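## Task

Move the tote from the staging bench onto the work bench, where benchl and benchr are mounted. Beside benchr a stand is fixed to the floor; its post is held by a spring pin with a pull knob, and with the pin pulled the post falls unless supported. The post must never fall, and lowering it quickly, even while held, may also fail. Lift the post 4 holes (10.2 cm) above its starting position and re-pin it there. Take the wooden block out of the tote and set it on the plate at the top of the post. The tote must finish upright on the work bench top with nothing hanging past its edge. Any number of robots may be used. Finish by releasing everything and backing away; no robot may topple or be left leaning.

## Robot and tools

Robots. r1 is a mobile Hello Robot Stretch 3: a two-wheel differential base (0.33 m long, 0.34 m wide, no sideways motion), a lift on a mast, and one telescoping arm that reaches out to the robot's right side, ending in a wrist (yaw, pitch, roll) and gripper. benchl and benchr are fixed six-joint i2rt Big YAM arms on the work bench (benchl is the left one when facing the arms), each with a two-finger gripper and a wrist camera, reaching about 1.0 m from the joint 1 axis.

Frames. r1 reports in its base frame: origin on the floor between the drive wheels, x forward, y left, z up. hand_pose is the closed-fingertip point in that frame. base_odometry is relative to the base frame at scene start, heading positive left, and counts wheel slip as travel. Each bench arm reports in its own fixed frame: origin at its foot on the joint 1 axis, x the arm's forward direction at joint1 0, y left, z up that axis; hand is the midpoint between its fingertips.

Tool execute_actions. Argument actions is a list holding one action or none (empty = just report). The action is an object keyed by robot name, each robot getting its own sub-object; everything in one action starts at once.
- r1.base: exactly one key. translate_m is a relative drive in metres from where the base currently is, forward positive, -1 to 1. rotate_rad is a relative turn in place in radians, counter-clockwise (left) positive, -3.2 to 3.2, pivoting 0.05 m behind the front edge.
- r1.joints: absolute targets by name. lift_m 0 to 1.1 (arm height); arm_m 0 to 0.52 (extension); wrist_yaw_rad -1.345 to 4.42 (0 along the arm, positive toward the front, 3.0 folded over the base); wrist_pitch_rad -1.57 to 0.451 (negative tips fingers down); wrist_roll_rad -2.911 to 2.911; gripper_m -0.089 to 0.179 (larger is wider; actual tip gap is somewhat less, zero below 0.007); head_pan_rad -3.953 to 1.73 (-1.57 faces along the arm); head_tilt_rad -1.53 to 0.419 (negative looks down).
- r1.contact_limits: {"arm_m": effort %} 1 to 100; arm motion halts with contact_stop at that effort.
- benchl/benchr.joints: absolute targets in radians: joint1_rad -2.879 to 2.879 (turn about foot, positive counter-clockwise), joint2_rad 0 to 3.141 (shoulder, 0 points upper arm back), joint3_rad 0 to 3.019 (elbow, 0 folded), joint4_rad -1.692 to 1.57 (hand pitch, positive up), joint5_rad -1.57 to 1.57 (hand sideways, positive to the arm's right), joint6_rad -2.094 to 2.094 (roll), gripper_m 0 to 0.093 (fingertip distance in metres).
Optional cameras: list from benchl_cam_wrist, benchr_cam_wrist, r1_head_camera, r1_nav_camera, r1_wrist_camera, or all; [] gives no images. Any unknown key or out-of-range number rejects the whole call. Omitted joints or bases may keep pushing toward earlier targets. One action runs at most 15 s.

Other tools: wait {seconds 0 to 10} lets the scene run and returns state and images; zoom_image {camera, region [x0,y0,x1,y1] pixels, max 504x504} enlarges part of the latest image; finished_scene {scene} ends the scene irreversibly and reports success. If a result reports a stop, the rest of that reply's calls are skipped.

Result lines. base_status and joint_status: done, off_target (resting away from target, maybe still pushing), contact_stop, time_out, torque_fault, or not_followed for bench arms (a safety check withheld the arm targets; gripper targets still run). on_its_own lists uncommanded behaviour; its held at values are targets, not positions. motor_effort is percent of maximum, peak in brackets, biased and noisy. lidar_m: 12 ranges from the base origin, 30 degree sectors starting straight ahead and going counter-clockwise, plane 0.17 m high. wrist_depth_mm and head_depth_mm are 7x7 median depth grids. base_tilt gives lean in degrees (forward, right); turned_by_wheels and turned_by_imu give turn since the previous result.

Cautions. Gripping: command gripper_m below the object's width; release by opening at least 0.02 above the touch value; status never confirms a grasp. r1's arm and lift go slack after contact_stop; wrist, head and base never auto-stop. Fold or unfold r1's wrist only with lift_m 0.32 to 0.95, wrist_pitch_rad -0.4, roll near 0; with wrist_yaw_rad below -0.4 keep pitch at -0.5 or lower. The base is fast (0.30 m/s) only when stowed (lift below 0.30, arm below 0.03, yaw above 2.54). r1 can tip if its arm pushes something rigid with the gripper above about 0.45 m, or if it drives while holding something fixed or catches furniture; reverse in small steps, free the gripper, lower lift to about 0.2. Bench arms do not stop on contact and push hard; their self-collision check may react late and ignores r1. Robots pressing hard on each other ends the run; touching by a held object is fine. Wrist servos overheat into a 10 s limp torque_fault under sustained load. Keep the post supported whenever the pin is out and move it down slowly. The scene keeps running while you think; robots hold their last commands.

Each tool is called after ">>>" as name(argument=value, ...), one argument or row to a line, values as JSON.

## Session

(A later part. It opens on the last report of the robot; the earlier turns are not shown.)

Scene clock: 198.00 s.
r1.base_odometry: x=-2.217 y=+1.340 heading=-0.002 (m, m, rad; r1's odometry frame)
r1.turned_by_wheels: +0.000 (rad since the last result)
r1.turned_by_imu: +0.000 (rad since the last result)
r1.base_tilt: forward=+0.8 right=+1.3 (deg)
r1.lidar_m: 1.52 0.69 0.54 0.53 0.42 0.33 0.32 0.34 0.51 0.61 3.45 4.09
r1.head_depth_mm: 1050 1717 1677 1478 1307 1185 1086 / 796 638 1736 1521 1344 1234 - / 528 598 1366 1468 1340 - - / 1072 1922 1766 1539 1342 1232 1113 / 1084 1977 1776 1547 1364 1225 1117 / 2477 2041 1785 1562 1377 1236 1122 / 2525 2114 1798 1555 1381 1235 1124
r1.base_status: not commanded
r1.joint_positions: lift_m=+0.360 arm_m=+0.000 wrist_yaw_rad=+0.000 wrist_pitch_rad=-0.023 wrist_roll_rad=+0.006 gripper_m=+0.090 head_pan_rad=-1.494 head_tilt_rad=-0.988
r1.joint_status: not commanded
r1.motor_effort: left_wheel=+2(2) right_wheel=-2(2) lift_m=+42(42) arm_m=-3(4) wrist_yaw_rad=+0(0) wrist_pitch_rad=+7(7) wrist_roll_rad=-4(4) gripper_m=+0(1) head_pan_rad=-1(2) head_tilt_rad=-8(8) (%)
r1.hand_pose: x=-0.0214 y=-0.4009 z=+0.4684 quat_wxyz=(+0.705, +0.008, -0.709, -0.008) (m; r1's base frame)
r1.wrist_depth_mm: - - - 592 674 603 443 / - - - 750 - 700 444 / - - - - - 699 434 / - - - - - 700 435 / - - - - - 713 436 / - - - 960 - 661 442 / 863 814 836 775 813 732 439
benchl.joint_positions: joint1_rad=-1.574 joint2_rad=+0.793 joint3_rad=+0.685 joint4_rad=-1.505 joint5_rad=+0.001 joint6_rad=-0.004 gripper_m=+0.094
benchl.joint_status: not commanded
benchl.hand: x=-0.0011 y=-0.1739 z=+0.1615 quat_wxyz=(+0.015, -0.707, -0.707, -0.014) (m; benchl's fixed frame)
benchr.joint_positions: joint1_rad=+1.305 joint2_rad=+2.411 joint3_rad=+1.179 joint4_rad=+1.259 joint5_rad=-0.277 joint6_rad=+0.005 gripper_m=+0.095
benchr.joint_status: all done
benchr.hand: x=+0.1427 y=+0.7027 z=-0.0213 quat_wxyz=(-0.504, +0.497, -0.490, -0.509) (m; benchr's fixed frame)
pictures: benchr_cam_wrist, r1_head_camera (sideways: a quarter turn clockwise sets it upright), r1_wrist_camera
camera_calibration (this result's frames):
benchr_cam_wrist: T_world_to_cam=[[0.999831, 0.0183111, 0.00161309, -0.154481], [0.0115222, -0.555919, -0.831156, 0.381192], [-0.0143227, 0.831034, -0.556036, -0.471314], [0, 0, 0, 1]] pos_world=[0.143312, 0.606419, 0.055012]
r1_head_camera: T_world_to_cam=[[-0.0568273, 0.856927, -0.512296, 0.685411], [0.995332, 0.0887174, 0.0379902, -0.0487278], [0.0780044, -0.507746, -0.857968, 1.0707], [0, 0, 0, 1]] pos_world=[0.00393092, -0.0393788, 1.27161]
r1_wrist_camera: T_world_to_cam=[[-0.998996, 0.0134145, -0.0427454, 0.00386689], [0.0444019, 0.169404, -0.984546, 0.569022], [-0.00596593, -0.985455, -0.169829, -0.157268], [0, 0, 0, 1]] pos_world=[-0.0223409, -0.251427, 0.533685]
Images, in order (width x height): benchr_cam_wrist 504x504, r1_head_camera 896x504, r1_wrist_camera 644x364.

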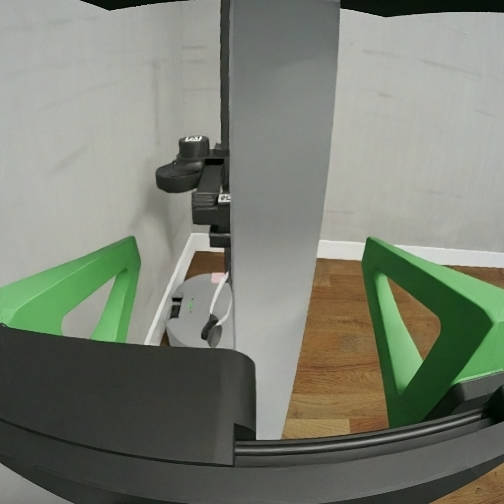

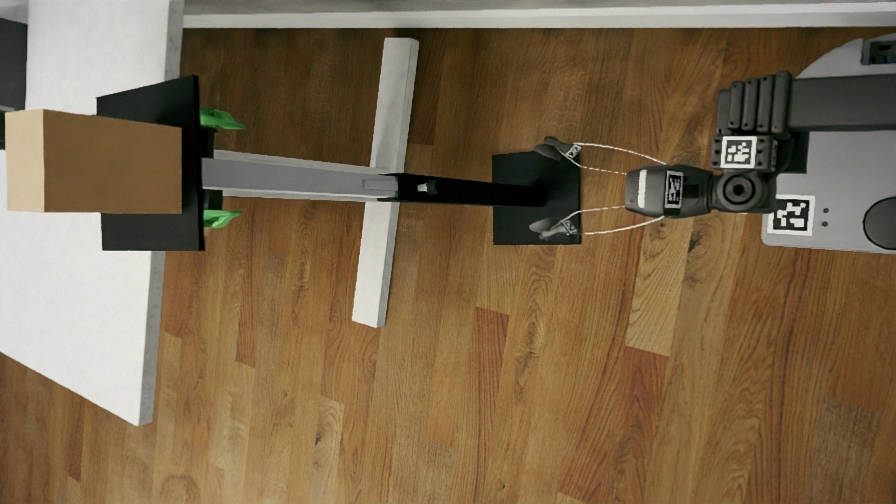

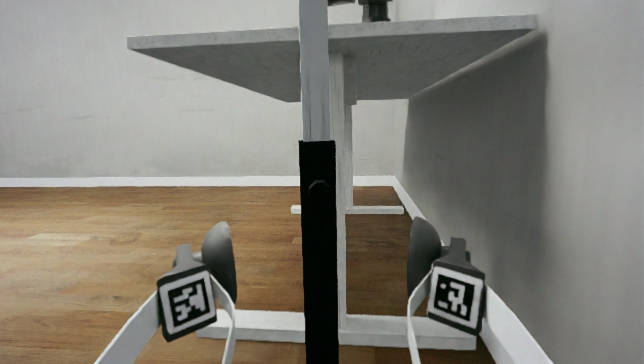

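>>> execute_actions(
  actions=[
    {"benchr":{"joints":{"joint3_rad":1.25,"joint4_rad":1.22}}},
  ],
  cameras=["benchr_cam_wrist"],
)

>>> execute_actions(
  actions=[
    {"benchr":{"joints":{"gripper_m":0.0}},"r1":{"joints":{"arm_m":0.09}}},
  ],
  cameras=["benchr_cam_wrist","r1_head_camera","r1_wrist_camera"],
)

Scene clock: 199.73 s.
r1.base_odometry: x=-2.217 y=+1.340 heading=-0.002 (m, m, rad; r1's odometry frame)
r1.turned_by_wheels: +0.000 (rad since the last result)
r1.turned_by_imu: +0.000 (rad since the last result)
r1.base_tilt: forward=+0.7 right=+1.3 (deg)
r1.lidar_m: 1.53 0.69 0.54 0.53 0.42 0.33 0.32 0.34 0.51 0.61 3.45 4.07
r1.head_depth_mm: 1049 1724 1668 1472 1321 1185 1085 / 972 638 1732 1522 1351 1228 - / 528 599 1369 1476 1348 - - / 1071 1920 1767 1535 1348 1225 1117 / 1086 1980 1764 1540 1364 1231 1120 / 2464 2029 1796 1556 1377 1234 1120 / 2538 2103 1807 1556 1380 1238 1124
r1.base_status: not commanded
r1.joint_positions: lift_m=+0.360 arm_m=+0.000 wrist_yaw_rad=+0.000 wrist_pitch_rad=-0.023 wrist_roll_rad=+0.006 gripper_m=+0.090 head_pan_rad=-1.494 head_tilt_rad=-0.988
r1.joint_status: not commanded
r1.motor_effort: left_wheel=+2(1) right_wheel=-2(2) lift_m=+42(42) arm_m=-3(3) wrist_yaw_rad=+0(1) wrist_pitch_rad=+7(7) wrist_roll_rad=-4(4) gripper_m=+0(0) head_pan_rad=-2(1) head_tilt_rad=-8(8) (%)
r1.hand_pose: x=-0.0214 y=-0.4009 z=+0.4684 quat_wxyz=(+0.705, +0.008, -0.709, -0.008) (m; r1's base frame)
r1.wrist_depth_mm: - - - 607 670 604 439 / - - - 752 - 714 438 / - - - - - 716 438 / - - - - - 694 447 / - - - - - 710 438 / - - - 947 - 650 440 / 860 801 814 762 788 740 436
benchl.joint_positions: joint1_rad=-1.574 joint2_rad=+0.793 joint3_rad=+0.685 joint4_rad=-1.505 joint5_rad=+0.001 joint6_rad=-0.004 gripper_m=+0.094
benchl.joint_status: not commanded
benchl.hand: x=-0.0011 y=-0.1739 z=+0.1615 quat_wxyz=(+0.015, -0.707, -0.707, -0.014) (m; benchl's fixed frame)
benchr.joint_positions: joint1_rad=+1.305 joint2_rad=+2.411 joint3_rad=+1.218 joint4_rad=+1.229 joint5_rad=-0.277 joint6_rad=+0.005 gripper_m=+0.095
benchr.joint_status: all done
benchr.hand: x=+0.1463 y=+0.7160 z=-0.0140 quat_wxyz=(-0.507, +0.496, -0.487, -0.510) (m; benchr's fixed frame)
pictures: benchr_cam_wrist
camera_calibration (this result's frames):
benchr_cam_wrist: T_world_to_cam=[[0.999824, 0.0182871, 0.0040688, -0.158318], [0.0134402, -0.548862, -0.835805, 0.38926], [-0.0130512, 0.835713, -0.549012, -0.481745], [0, 0, 0, 1]] pos_world=[0.146771, 0.619146, 0.0615061]
Images, in order (width x height): benchr_cam_wrist 504x504.

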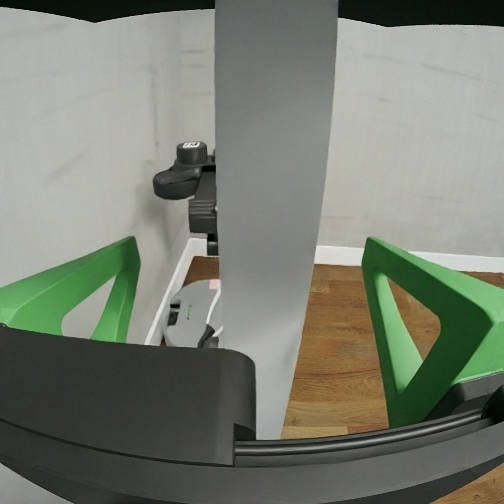

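Scene clock: 201.63 s.
r1.base_odometry: x=-2.217 y=+1.340 heading=-0.002 (m, m, rad; r1's odometry frame)
r1.turned_by_wheels: +0.000 (rad since the last result)
r1.turned_by_imu: +0.000 (rad since the last result)
r1.base_tilt: forward=+0.7 right=+1.3 (deg)
r1.lidar_m: 1.52 0.69 0.54 0.53 0.42 0.33 0.32 0.34 0.51 0.61 3.45 4.07
r1.head_depth_mm: 1055 1712 1672 1473 1316 1187 1081 / 974 638 1740 1515 1353 1205 - / 527 597 1376 1483 1370 1187 - / 1078 1924 1774 1539 1359 1223 1112 / 1090 1984 1769 1553 1366 1230 1112 / 2457 2021 1779 1539 1368 1233 1122 / 2594 2102 1789 1556 1381 1239 1128
r1.base_status: not commanded
r1.joint_positions: lift_m=+0.360 arm_m=+0.090 wrist_yaw_rad=+0.000 wrist_pitch_rad=-0.023 wrist_roll_rad=+0.006 gripper_m=+0.090 head_pan_rad=-1.494 head_tilt_rad=-0.988
r1.joint_status: all done
r1.motor_effort: left_wheel=+2(2) right_wheel=-2(2) lift_m=+42(42) arm_m=+4(4) wrist_yaw_rad=+0(0) wrist_pitch_rad=+7(7) wrist_roll_rad=-4(4) gripper_m=-1(0) head_pan_rad=-2(2) head_tilt_rad=-8(8) (%)
r1.hand_pose: x=-0.0214 y=-0.4903 z=+0.4684 quat_wxyz=(+0.705, +0.008, -0.709, -0.008) (m; r1's base frame)
r1.wrist_depth_mm: - 636 577 505 527 554 446 / - - - 648 - 722 448 / - - - 648 - 725 445 / - - - 277 - 731 448 / - - - 284 - 748 450 / - - - 293 - 673 454 / 872 812 784 729 780 690 450
benchl.joint_positions: joint1_rad=-1.574 joint2_rad=+0.793 joint3_rad=+0.685 joint4_rad=-1.505 joint5_rad=+0.001 joint6_rad=-0.004 gripper_m=+0.094
benchl.joint_status: not commanded
benchl.hand: x=-0.0011 y=-0.1739 z=+0.1615 quat_wxyz=(+0.015, -0.707, -0.707, -0.014) (m; benchl's fixed frame)
benchr.joint_positions: joint1_rad=+1.299 joint2_rad=+2.411 joint3_rad=+1.221 joint4_rad=+1.224 joint5_rad=-0.286 joint6_rad=+0.009 gripper_m=+0.031
benchr.joint_status: gripper_m off_target (ended at +0.031, target +0.000)
benchr.hand: x=+0.1495 y=+0.7162 z=-0.0140 quat_wxyz=(-0.505, +0.495, -0.488, -0.512) (m; benchr's fixed frame)
pictures: benchr_cam_wrist, r1_head_camera (sideways: a quarter turn clockwise sets it upright), r1_wrist_camera
camera_calibration (this result's frames):
benchr_cam_wrist: T_world_to_cam=[[0.999785, 0.0207267, -0.000767704, -0.163349], [0.0107712, -0.550484, -0.834776, 0.390836], [-0.0177248, 0.834588, -0.550589, -0.480356], [0, 0, 0, 1]] pos_world=[0.15059, 0.619434, 0.0616558]
r1_head_camera: T_world_to_cam=[[-0.0568303, 0.856965, -0.512231, 0.685327], [0.995332, 0.0887145, 0.0379911, -0.048729], [0.0779994, -0.507681, -0.858007, 1.07075], [0, 0, 0, 1]] pos_world=[0.00393074, -0.0393765, 1.27161]
r1_wrist_camera: T_world_to_cam=[[-0.999006, 0.0134083, -0.0425033, 0.00495018], [0.0441621, 0.169393, -0.984559, 0.584172], [-0.00600156, -0.985457, -0.169816, -0.245415], [0, 0, 0, 1]] pos_world=[-0.0223259, -0.340867, 0.533686]
Images, in order (width x height): benchr_cam_wrist 504x504, r1_head_camera 896x504, r1_wrist_camera 644x364.

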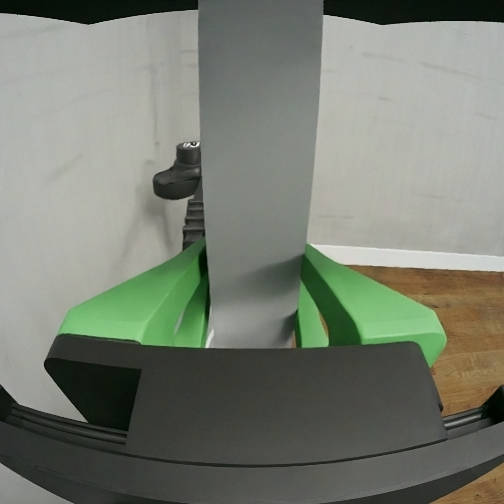

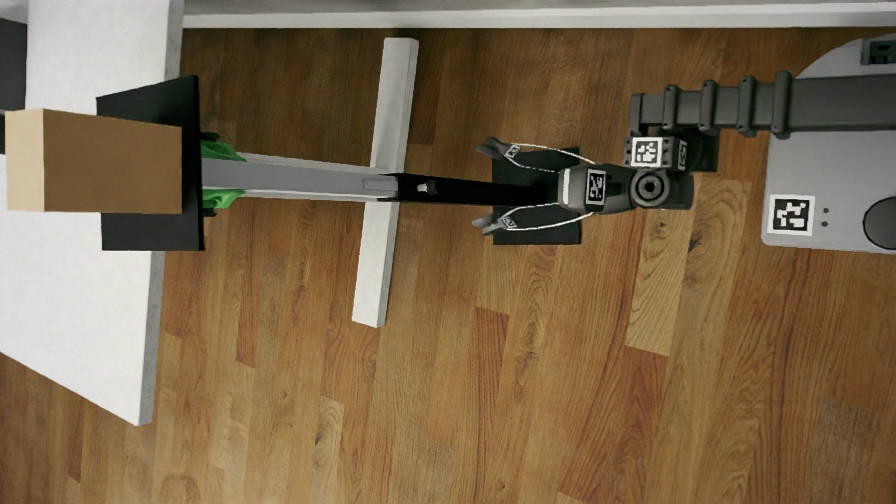

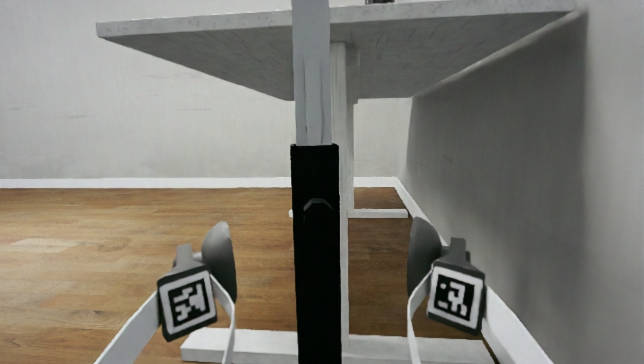

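>>> zoom_image(
  camera="r1_wrist_camera",
  region=[260,130,380,260],
)

>>> zoom_image(
  camera="r1_head_camera",
  region=[350,130,550,260],
)

Region (260, 130, 380, 260) of r1_wrist_camera's 644x364 image, scaled by 3.877; it fills the left 465 columns of this view, and the rest is white.

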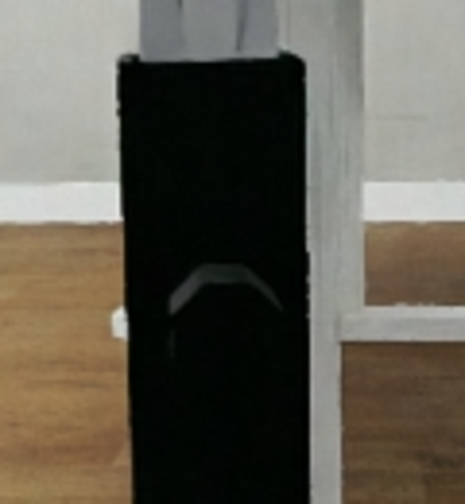

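Region (350, 130, 550, 260) of r1_head_camera's 896x504 image, scaled by 2.520, with more detail than that image has; it fills the top 328 rows of this view, and the rest is white.

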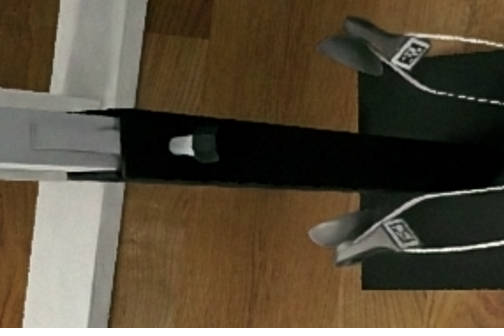

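>>> execute_actions(
  actions=[
    {"r1":{"joints":{"arm_m":0.165,"gripper_m":0.06},"contact_limits":{"arm_m":15}}},
  ],
  cameras=["r1_head_camera","r1_wrist_camera"],
)

>>> zoom_image(
  camera="r1_head_camera",
  region=[350,130,550,260],
)

Scene clock: 205.30 s.
r1.base_odometry: x=-2.217 y=+1.340 heading=-0.002 (m, m, rad; r1's odometry frame)
r1.turned_by_wheels: +0.000 (rad since the last result)
r1.turned_by_imu: +0.000 (rad since the last result)
r1.base_tilt: forward=+0.7 right=+1.5 (deg)
r1.lidar_m: 1.52 0.70 0.54 0.53 0.42 0.33 0.32 0.34 0.51 0.61 3.46 4.10
r1.head_depth_mm: 1048 1716 1668 1476 1311 1186 1084 / 972 637 1732 1520 1375 1217 - / 527 599 1369 1442 1373 1208 - / 1082 1916 1752 1537 1365 1221 1114 / 1086 1976 1757 1539 1367 1235 1114 / 2435 2044 1789 1549 1373 1235 1120 / 2529 2112 1794 1563 1383 1244 1124
r1.base_status: not commanded
r1.joint_positions: lift_m=+0.360 arm_m=+0.165 wrist_yaw_rad=+0.000 wrist_pitch_rad=-0.023 wrist_roll_rad=+0.006 gripper_m=+0.060 head_pan_rad=-1.494 head_tilt_rad=-0.988
r1.joint_status: all done
r1.motor_effort: left_wheel=+2(2) right_wheel=-2(2) lift_m=+42(42) arm_m=+4(6) wrist_yaw_rad=-1(1) wrist_pitch_rad=+6(7) wrist_roll_rad=-4(4) gripper_m=+0(98) head_pan_rad=-2(1) head_tilt_rad=-8(8) (%)
r1.contact_limits: arm_m 15 (drawing in: default 26, maximum 43; extending or still: default 36, maximum 59)
r1.hand_pose: x=-0.0214 y=-0.5653 z=+0.4684 quat_wxyz=(+0.705, +0.008, -0.709, -0.008) (m; r1's base frame)
r1.wrist_depth_mm: - 503 516 192 544 558 454 / - - - 558 - 739 449 / - - - 572 - 727 457 / - - - 199 - 752 459 / - - - 203 - 753 464 / - - - 210 - 744 461 / 863 871 834 217 832 665 455
benchl.joint_positions: joint1_rad=-1.574 joint2_rad=+0.793 joint3_rad=+0.685 joint4_rad=-1.505 joint5_rad=+0.001 joint6_rad=-0.004 gripper_m=+0.094
benchl.joint_status: not commanded
benchl.hand: x=-0.0011 y=-0.1739 z=+0.1615 quat_wxyz=(+0.015, -0.707, -0.707, -0.014) (m; benchl's fixed frame)
benchr.joint_positions: joint1_rad=+1.299 joint2_rad=+2.411 joint3_rad=+1.221 joint4_rad=+1.224 joint5_rad=-0.286 joint6_rad=+0.009 gripper_m=+0.031
benchr.joint_status: not commanded
benchr.hand: x=+0.1495 y=+0.7162 z=-0.0140 quat_wxyz=(-0.505, +0.495, -0.488, -0.512) (m; benchr's fixed frame)
pictures: r1_head_camera (sideways: a quarter turn clockwise sets it upright), r1_wrist_camera
camera_calibration (this result's frames):
r1_head_camera: T_world_to_cam=[[-0.0568315, 0.85698, -0.512207, 0.685295], [0.995332, 0.0887136, 0.0379914, -0.0487295], [0.0779976, -0.507657, -0.858021, 1.07077], [0, 0, 0, 1]] pos_world=[0.00393068, -0.0393757, 1.27161]
r1_wrist_camera: T_world_to_cam=[[-0.999007, 0.0134078, -0.0424898, 0.00594936], [0.0441488, 0.169392, -0.984559, 0.596878], [-0.00600336, -0.985458, -0.169816, -0.319331], [0, 0, 0, 1]] pos_world=[-0.022325, -0.415873, 0.533687]
Images, in order (width x height): r1_head_camera 896x504, r1_wrist_camera 644x364.

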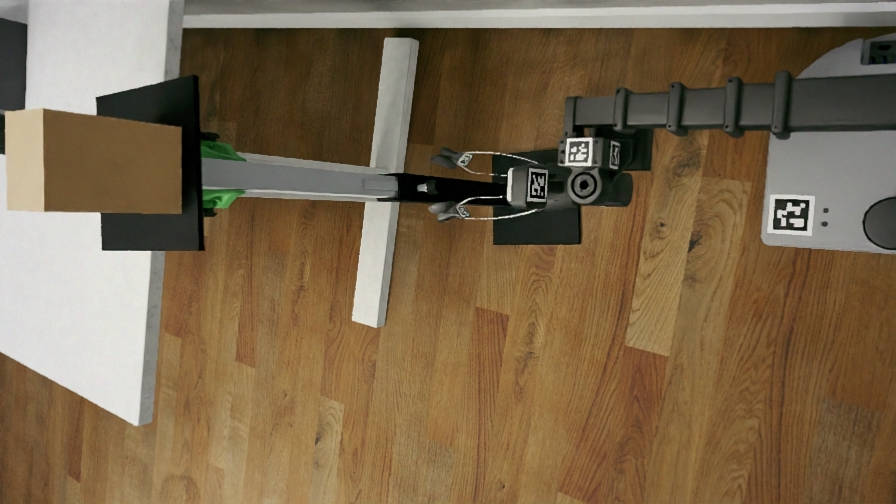

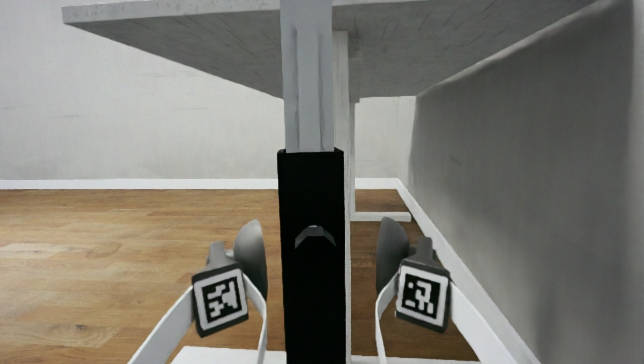

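Region (350, 130, 550, 260) of r1_head_camera's 896x504 image, scaled by 2.520, with more detail than that image has; it fills the top 328 rows of this view, and the rest is white.

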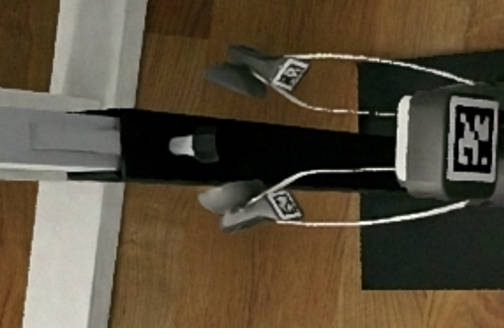

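>>> execute_actions(
  actions=[
    {"r1":{"joints":{"arm_m":0.19},"contact_limits":{"arm_m":15}}},
  ],
  cameras=["r1_head_camera","r1_wrist_camera"],
)

>>> zoom_image(
  camera="r1_head_camera",
  region=[350,130,550,260],
)

>>> execute_actions(
  actions=[
    {"r1":{"joints":{"gripper_m":-0.01}}},
  ],
  cameras=["r1_head_camera","r1_wrist_camera"],
)

>>> zoom_image(
  camera="r1_head_camera",
  region=[350,130,550,260],
)

Scene clock: 207.80 s.
r1.base_odometry: x=-2.217 y=+1.340 heading=-0.002 (m, m, rad; r1's odometry frame)
r1.turned_by_wheels: +0.000 (rad since the last result)
r1.turned_by_imu: +0.000 (rad since the last result)
r1.base_tilt: forward=+0.8 right=+1.5 (deg)
r1.lidar_m: 1.52 0.70 0.54 0.53 0.42 0.33 0.32 0.34 0.51 0.61 3.44 4.07
r1.head_depth_mm: 1046 1714 1673 1474 1314 1185 1087 / 975 637 1743 1520 1392 1216 - / 528 597 1375 1474 1314 1219 - / 1076 1906 1768 1539 1359 1226 1115 / 1087 1984 1770 1549 1369 1228 1117 / 2478 2021 1782 1556 1375 1234 1122 / 2546 2107 1786 1554 1376 1242 1123
r1.base_status: not commanded
r1.joint_positions: lift_m=+0.360 arm_m=+0.190 wrist_yaw_rad=+0.000 wrist_pitch_rad=-0.023 wrist_roll_rad=+0.006 gripper_m=+0.060 head_pan_rad=-1.494 head_tilt_rad=-0.988
r1.joint_status: all done
r1.motor_effort: left_wheel=+1(2) right_wheel=-2(2) lift_m=+42(42) arm_m=+4(4) wrist_yaw_rad=-1(1) wrist_pitch_rad=+7(6) wrist_roll_rad=-4(4) gripper_m=+0(1) head_pan_rad=-2(2) head_tilt_rad=-8(8) (%)
r1.contact_limits: arm_m 15 (drawing in: default 26, maximum 43; extending or still: default 36, maximum 59)
r1.hand_pose: x=-0.0214 y=-0.5903 z=+0.4684 quat_wxyz=(+0.705, +0.008, -0.709, -0.008) (m; r1's base frame)
r1.wrist_depth_mm: - 502 508 170 544 552 452 / - - - 173 - 758 457 / - - - 178 - 766 457 / - - - 174 - 760 469 / - - - 177 - 769 461 / - - - 183 - 746 473 / 854 845 850 188 812 675 466
benchl.joint_positions: joint1_rad=-1.574 joint2_rad=+0.793 joint3_rad=+0.685 joint4_rad=-1.505 joint5_rad=+0.001 joint6_rad=-0.004 gripper_m=+0.094
benchl.joint_status: not commanded
benchl.hand: x=-0.0011 y=-0.1739 z=+0.1615 quat_wxyz=(+0.015, -0.707, -0.707, -0.014) (m; benchl's fixed frame)
benchr.joint_positions: joint1_rad=+1.299 joint2_rad=+2.411 joint3_rad=+1.221 joint4_rad=+1.224 joint5_rad=-0.286 joint6_rad=+0.009 gripper_m=+0.031
benchr.joint_status: not commanded
benchr.hand: x=+0.1495 y=+0.7162 z=-0.0140 quat_wxyz=(-0.505, +0.495, -0.488, -0.512) (m; benchr's fixed frame)
pictures: r1_head_camera (sideways: a quarter turn clockwise sets it upright), r1_wrist_camera
camera_calibration (this result's frames):
r1_head_camera: T_world_to_cam=[[-0.0568318, 0.856983, -0.512202, 0.685289], [0.995332, 0.0887134, 0.0379915, -0.0487296], [0.0779972, -0.507652, -0.858024, 1.07078], [0, 0, 0, 1]] pos_world=[0.00393067, -0.0393755, 1.27161]
r1_wrist_camera: T_world_to_cam=[[-0.999007, 0.0134079, -0.0424901, 0.00628464], [0.0441491, 0.169392, -0.984559, 0.601111], [-0.00600337, -0.985458, -0.169815, -0.343963], [0, 0, 0, 1]] pos_world=[-0.0223251, -0.440869, 0.533687]
Images, in order (width x height): r1_head_camera 896x504, r1_wrist_camera 644x364.

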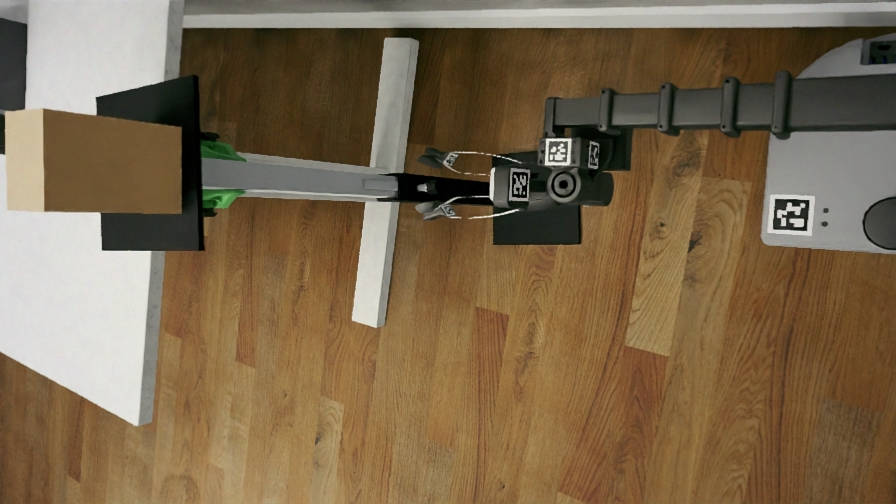

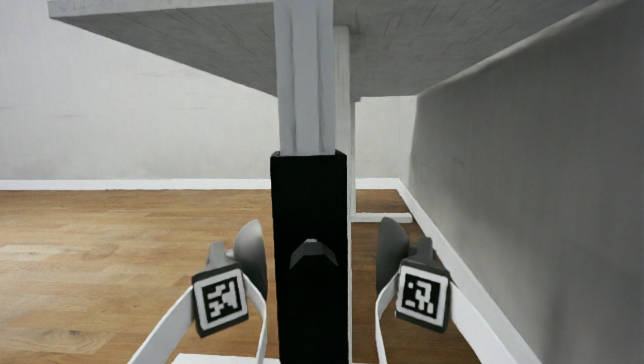

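Region (350, 130, 550, 260) of r1_head_camera's 896x504 image, scaled by 2.520, with more detail than that image has; it fills the top 328 rows of this view, and the rest is white.

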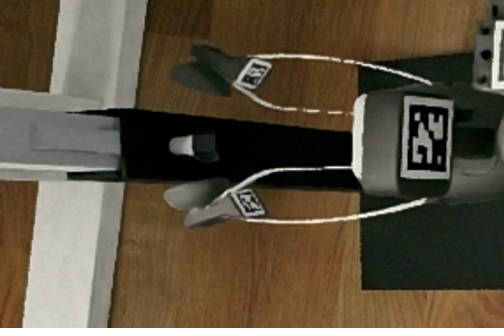

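Scene clock: 209.00 s.
r1.base_odometry: x=-2.217 y=+1.340 heading=-0.002 (m, m, rad; r1's odometry frame)
r1.turned_by_wheels: +0.000 (rad since the last result)
r1.turned_by_imu: +0.000 (rad since the last result)
r1.base_tilt: forward=+0.7 right=+1.3 (deg)
r1.lidar_m: 1.52 0.69 0.54 0.53 0.42 0.33 0.32 0.34 0.51 0.61 3.48 4.08
r1.head_depth_mm: 1054 1722 1667 1467 1321 1181 1083 / 972 637 1746 1516 1394 1222 - / 528 600 1376 1474 1316 1221 - / 1076 1938 1768 1544 1359 1216 1108 / 1088 1980 1774 1549 1366 1224 1115 / 2455 2042 1781 1554 1373 1237 1119 / 2541 2112 1786 1559 1385 1242 1124
r1.base_status: not commanded
r1.joint_positions: lift_m=+0.360 arm_m=+0.190 wrist_yaw_rad=+0.012 wrist_pitch_rad=-0.023 wrist_roll_rad=+0.006 gripper_m=-0.009 head_pan_rad=-1.494 head_tilt_rad=-0.988
r1.joint_status: all done
r1.on_its_own: wrist_yaw_rad is at rest, and its effort (-13) is outside its rest range (-12 to +12)
r1.motor_effort: left_wheel=+2(3) right_wheel=-5(6) lift_m=+42(42) arm_m=+4(3) wrist_yaw_rad=-13(13) wrist_pitch_rad=+7(7) wrist_roll_rad=-4(4) gripper_m=-18(100) head_pan_rad=-1(2) head_tilt_rad=-8(8) (%)
r1.hand_pose: x=-0.0185 y=-0.5903 z=+0.4684 quat_wxyz=(+0.705, +0.012, -0.709, -0.004) (m; r1's base frame)
r1.wrist_depth_mm: - 508 523 168 539 543 461 / - - - 174 - 785 475 / - - - 179 - 768 475 / - - - 174 - 761 468 / - - - 176 - 782 478 / - - - 146 - 758 476 / 830 843 797 189 785 751 482
benchl.joint_positions: joint1_rad=-1.574 joint2_rad=+0.793 joint3_rad=+0.685 joint4_rad=-1.505 joint5_rad=+0.001 joint6_rad=-0.004 gripper_m=+0.094
benchl.joint_status: not commanded
benchl.hand: x=-0.0011 y=-0.1739 z=+0.1615 quat_wxyz=(+0.015, -0.707, -0.707, -0.014) (m; benchl's fixed frame)
benchr.joint_positions: joint1_rad=+1.299 joint2_rad=+2.411 joint3_rad=+1.221 joint4_rad=+1.224 joint5_rad=-0.286 joint6_rad=+0.009 gripper_m=+0.031
benchr.joint_status: not commanded
benchr.hand: x=+0.1495 y=+0.7162 z=-0.0140 quat_wxyz=(-0.505, +0.495, -0.488, -0.512) (m; benchr's fixed frame)
pictures: r1_head_camera (sideways: a quarter turn clockwise sets it upright), r1_wrist_camera
camera_calibration (this result's frames):
r1_head_camera: T_world_to_cam=[[-0.0568317, 0.856983, -0.512202, 0.685289], [0.995332, 0.0887134, 0.0379915, -0.0487296], [0.0779972, -0.507652, -0.858024, 1.07078], [0, 0, 0, 1]] pos_world=[0.00393067, -0.0393755, 1.27161]
r1_wrist_camera: T_world_to_cam=[[-0.999095, 0.00201343, -0.042476, 0.00246277], [0.0422004, 0.169884, -0.98456, 0.601235], [0.00523366, -0.985462, -0.169815, -0.343724], [0, 0, 0, 1]] pos_world=[-0.0211129, -0.440872, 0.533687]
Images, in order (width x height): r1_head_camera 896x504, r1_wrist_camera 644x364.

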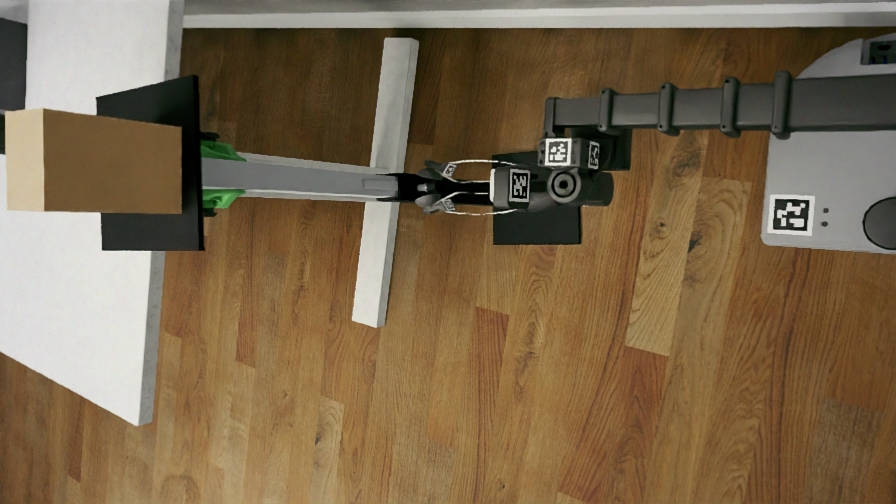

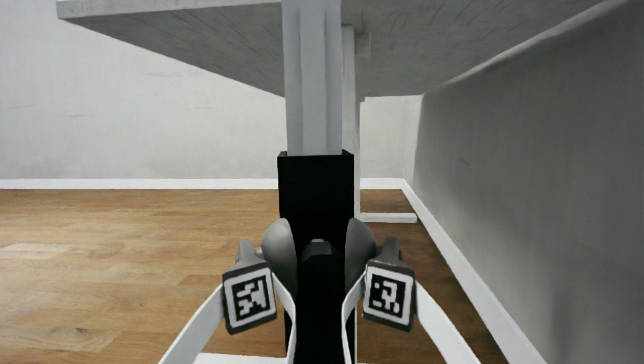

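Region (350, 130, 550, 260) of r1_head_camera's 896x504 image, scaled by 2.520, with more detail than that image has; it fills the top 328 rows of this view, and the rest is white.

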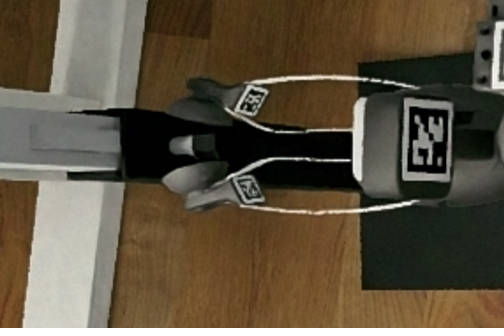

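>>> execute_actions(
  actions=[
    {"r1":{"joints":{"arm_m":0.17}}},
  ],
  cameras=["r1_head_camera","r1_wrist_camera"],
)

>>> zoom_image(
  camera="r1_head_camera",
  region=[350,130,550,260],
)

Scene clock: 210.93 s.
r1.base_odometry: x=-2.217 y=+1.340 heading=-0.002 (m, m, rad; r1's odometry frame)
r1.turned_by_wheels: +0.000 (rad since the last result)
r1.turned_by_imu: +0.000 (rad since the last result)
r1.base_tilt: forward=+0.7 right=+1.2 (deg)
r1.lidar_m: 1.52 0.69 0.54 0.53 0.42 0.33 0.32 0.34 0.51 0.61 3.48 4.06
r1.head_depth_mm: 1047 1723 1675 1478 1322 1184 1080 / 671 637 1741 1526 1377 1220 - / 527 598 1371 1473 - 1219 - / 1077 1929 1753 1532 1365 1224 1114 / 1084 1984 1760 1540 1366 1232 1114 / 2454 2043 1776 1548 1379 1231 1118 / 2528 2112 1800 1554 1376 1239 1121
r1.base_status: not commanded
r1.joint_positions: lift_m=+0.360 arm_m=+0.170 wrist_yaw_rad=+0.008 wrist_pitch_rad=-0.020 wrist_roll_rad=+0.006 gripper_m=-0.009 head_pan_rad=-1.494 head_tilt_rad=-0.988
r1.joint_status: all done
r1.motor_effort: left_wheel=+3(3) right_wheel=-5(6) lift_m=+42(42) arm_m=-7(10) wrist_yaw_rad=-9(14) wrist_pitch_rad=+6(7) wrist_roll_rad=-4(4) gripper_m=-14(18) head_pan_rad=-2(2) head_tilt_rad=-7(8) (%)
r1.hand_pose: x=-0.0193 y=-0.5712 z=+0.4693 quat_wxyz=(+0.705, +0.010, -0.709, -0.004) (m; r1's base frame)
r1.wrist_depth_mm: - 492 515 187 523 552 448 / - - - 193 - 764 464 / - - - 197 - 762 468 / - - - 192 - 758 472 / - - - 196 - 765 467 / - - - 203 - 770 463 / 853 858 805 209 794 750 464
benchl.joint_positions: joint1_rad=-1.574 joint2_rad=+0.793 joint3_rad=+0.685 joint4_rad=-1.505 joint5_rad=+0.001 joint6_rad=-0.004 gripper_m=+0.094
benchl.joint_status: not commanded
benchl.hand: x=-0.0011 y=-0.1739 z=+0.1615 quat_wxyz=(+0.015, -0.707, -0.707, -0.014) (m; benchl's fixed frame)
benchr.joint_positions: joint1_rad=+1.299 joint2_rad=+2.411 joint3_rad=+1.221 joint4_rad=+1.224 joint5_rad=-0.286 joint6_rad=+0.009 gripper_m=+0.031
benchr.joint_status: not commanded
benchr.hand: x=+0.1495 y=+0.7162 z=-0.0140 quat_wxyz=(-0.505, +0.495, -0.488, -0.512) (m; benchr's fixed frame)
pictures: r1_head_camera (sideways: a quarter turn clockwise sets it upright), r1_wrist_camera
camera_calibration (this result's frames):
r1_head_camera: T_world_to_cam=[[-0.0568367, 0.857047, -0.512094, 0.685148], [0.995333, 0.0887086, 0.037993, -0.0487315], [0.077989, -0.507545, -0.858089, 1.07086], [0, 0, 0, 1]] pos_world=[0.00393038, -0.0393717, 1.2716]
r1_wrist_camera: T_world_to_cam=[[-0.999103, 0.00500596, -0.0420503, 0.00316702], [0.0422964, 0.166581, -0.98512, 0.59721], [0.00207331, -0.986015, -0.166643, -0.326612], [0, 0, 0, 1]] pos_world=[-0.0214185, -0.421545, 0.534029]
Images, in order (width x height): r1_head_camera 896x504, r1_wrist_camera 644x364.

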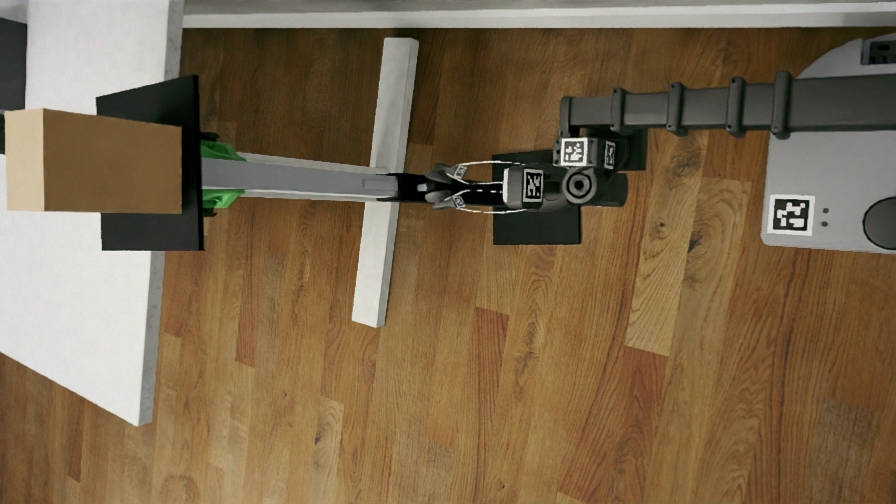

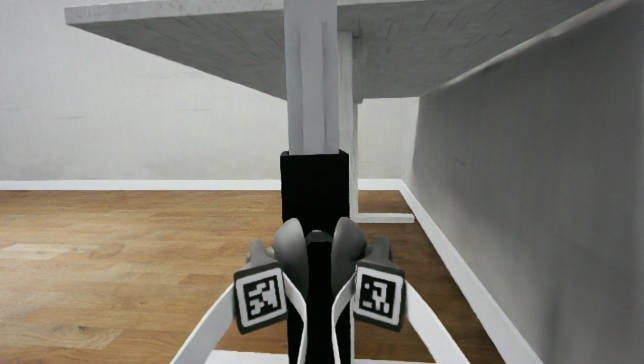

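Region (350, 130, 550, 260) of r1_head_camera's 896x504 image, scaled by 2.520, with more detail than that image has; it fills the top 328 rows of this view, and the rest is white.

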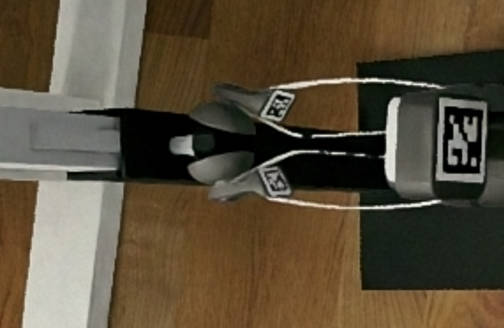

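>>> execute_actions(
  actions=[
    {"r1":{"joints":{"gripper_m":-0.045}}},
  ],
  cameras=[],
)

>>> execute_actions(
  actions=[
    {"r1":{"joints":{"arm_m":0.14}}},
  ],
  cameras=["r1_head_camera","r1_wrist_camera"],
)

>>> zoom_image(
  camera="r1_head_camera",
  region=[350,130,550,260],
)

Scene clock: 212.80 s.
r1.base_odometry: x=-2.217 y=+1.340 heading=-0.002 (m, m, rad; r1's odometry frame)
r1.turned_by_wheels: +0.000 (rad since the last result)
r1.turned_by_imu: +0.000 (rad since the last result)
r1.base_tilt: forward=+0.6 right=+1.2 (deg)
r1.lidar_m: 1.53 0.69 0.54 0.53 0.42 0.33 0.32 0.34 0.51 0.61 3.44 4.11
r1.head_depth_mm: 1051 1722 1681 1476 1319 1186 1085 / 671 639 1744 1528 1373 1221 - / 528 597 1372 1470 - 1218 - / 1076 1923 1771 1536 1357 1224 1115 / 1079 1981 1773 1546 1364 1232 1118 / 2470 2037 1796 1557 1373 1231 1122 / 2554 2116 1801 1560 1386 1244 1123
r1.base_status: not commanded
r1.joint_positions: lift_m=+0.360 arm_m=+0.170 wrist_yaw_rad=+0.008 wrist_pitch_rad=-0.019 wrist_roll_rad=+0.006 gripper_m=-0.044 head_pan_rad=-1.494 head_tilt_rad=-0.988
r1.joint_status: all done
r1.motor_effort: left_wheel=+3(3) right_wheel=-5(5) lift_m=+42(42) arm_m=-4(6) wrist_yaw_rad=-9(10) wrist_pitch_rad=+5(6) wrist_roll_rad=-4(4) gripper_m=-28(100) head_pan_rad=-2(2) head_tilt_rad=-8(7) (%)
r1.hand_pose: x=-0.0194 y=-0.5711 z=+0.4693 quat_wxyz=(+0.705, +0.010, -0.709, -0.004) (m; r1's base frame)
r1.wrist_depth_mm: - 496 503 188 522 544 446 / - - - 191 - 762 473 / - - - 197 - 775 468 / - - - 194 - 769 473 / - - - 194 - 767 457 / - - - - - 752 469 / 869 866 791 211 825 730 471
benchl.joint_positions: joint1_rad=-1.574 joint2_rad=+0.793 joint3_rad=+0.685 joint4_rad=-1.505 joint5_rad=+0.001 joint6_rad=-0.004 gripper_m=+0.094
benchl.joint_status: not commanded
benchl.hand: x=-0.0011 y=-0.1739 z=+0.1615 quat_wxyz=(+0.015, -0.707, -0.707, -0.014) (m; benchl's fixed frame)
benchr.joint_positions: joint1_rad=+1.299 joint2_rad=+2.411 joint3_rad=+1.221 joint4_rad=+1.224 joint5_rad=-0.286 joint6_rad=+0.009 gripper_m=+0.031
benchr.joint_status: not commanded
benchr.hand: x=+0.1495 y=+0.7162 z=-0.0140 quat_wxyz=(-0.505, +0.495, -0.488, -0.512) (m; benchr's fixed frame)
pictures: none
No camera images: the call's "cameras" was empty. Leave "cameras" out to get every camera's image.

Scene clock: 214.17 s.
r1.base_odometry: x=-2.217 y=+1.340 heading=-0.002 (m, m, rad; r1's odometry frame)
r1.turned_by_wheels: +0.000 (rad since the last result)
r1.turned_by_imu: +0.000 (rad since the last result)
r1.base_tilt: forward=+0.5 right=+1.4 (deg)
r1.lidar_m: 1.52 0.70 0.54 0.53 0.42 0.33 0.32 0.34 0.51 0.61 3.49 4.09
r1.head_depth_mm: 1050 1727 1687 1475 1310 1189 1083 / 969 638 1742 1531 1368 1213 - / 527 597 1371 1489 1367 1208 - / 1074 1923 1758 1534 1358 1225 1116 / 1085 1990 1767 1530 1364 1232 1118 / 2464 2050 1771 1554 1373 1229 1119 / 2570 2101 1786 1564 1381 1239 1123
r1.base_status: not commanded
r1.joint_positions: lift_m=+0.360 arm_m=+0.140 wrist_yaw_rad=+0.003 wrist_pitch_rad=-0.019 wrist_roll_rad=+0.005 gripper_m=-0.041 head_pan_rad=-1.494 head_tilt_rad=-0.988
r1.joint_status: all done
r1.motor_effort: left_wheel=+1(3) right_wheel=-1(7) lift_m=+42(42) arm_m=-3(7) wrist_yaw_rad=-3(16) wrist_pitch_rad=+6(6) wrist_roll_rad=-3(4) gripper_m=-19(28) head_pan_rad=-2(2) head_tilt_rad=-7(7) (%)
r1.hand_pose: x=-0.0207 y=-0.5410 z=+0.4694 quat_wxyz=(+0.705, +0.008, -0.709, -0.006) (m; r1's base frame)
r1.wrist_depth_mm: - 544 515 463 532 541 454 / - - - 593 - 735 452 / - - - 596 - 754 465 / - - - 225 - 776 459 / - - - 631 - 756 471 / - - - - - 750 460 / 835 870 822 244 815 711 470
benchl.joint_positions: joint1_rad=-1.574 joint2_rad=+0.793 joint3_rad=+0.685 joint4_rad=-1.505 joint5_rad=+0.001 joint6_rad=-0.004 gripper_m=+0.094
benchl.joint_status: not commanded
benchl.hand: x=-0.0011 y=-0.1739 z=+0.1615 quat_wxyz=(+0.015, -0.707, -0.707, -0.014) (m; benchl's fixed frame)
benchr.joint_positions: joint1_rad=+1.299 joint2_rad=+2.411 joint3_rad=+1.221 joint4_rad=+1.224 joint5_rad=-0.286 joint6_rad=+0.009 gripper_m=+0.031
benchr.joint_status: not commanded
benchr.hand: x=+0.1495 y=+0.7162 z=-0.0140 quat_wxyz=(-0.505, +0.495, -0.488, -0.512) (m; benchr's fixed frame)
pictures: r1_head_camera (sideways: a quarter turn clockwise sets it upright), r1_wrist_camera
camera_calibration (this result's frames):
r1_head_camera: T_world_to_cam=[[-0.056843, 0.85713, -0.511955, 0.684966], [0.995333, 0.0887023, 0.037995, -0.048734], [0.0779782, -0.507406, -0.858172, 1.07097], [0, 0, 0, 1]] pos_world=[0.00392999, -0.0393668, 1.2716]
r1_wrist_camera: T_world_to_cam=[[-0.999078, 0.0103369, -0.0416677, 0.00435576], [0.0428053, 0.165708, -0.985245, 0.592005], [-0.00327975, -0.986121, -0.165998, -0.297285], [0, 0, 0, 1]] pos_world=[-0.0219642, -0.391304, 0.534103]
Images, in order (width x height): r1_head_camera 896x504, r1_wrist_camera 644x364.

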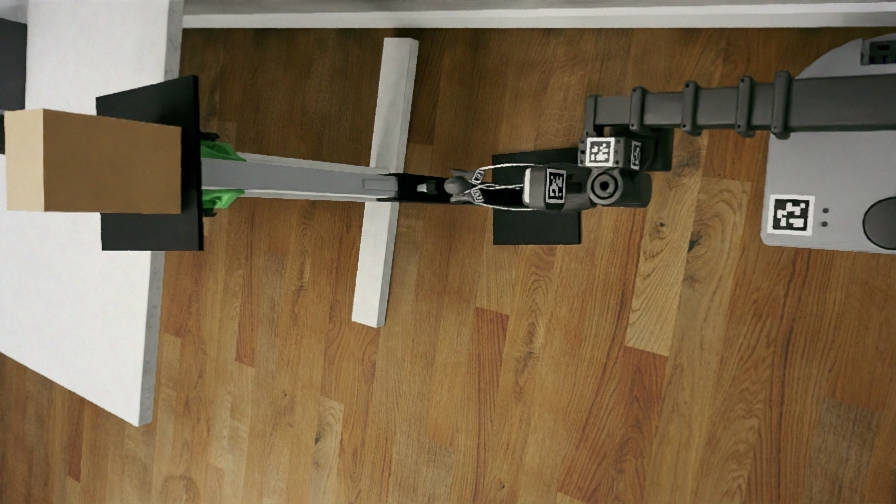

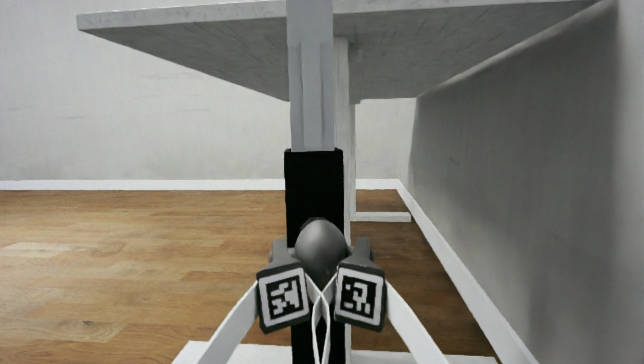

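Region (350, 130, 550, 260) of r1_head_camera's 896x504 image, scaled by 2.520, with more detail than that image has; it fills the top 328 rows of this view, and the rest is white.

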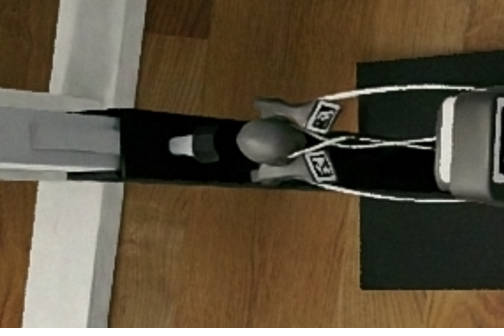

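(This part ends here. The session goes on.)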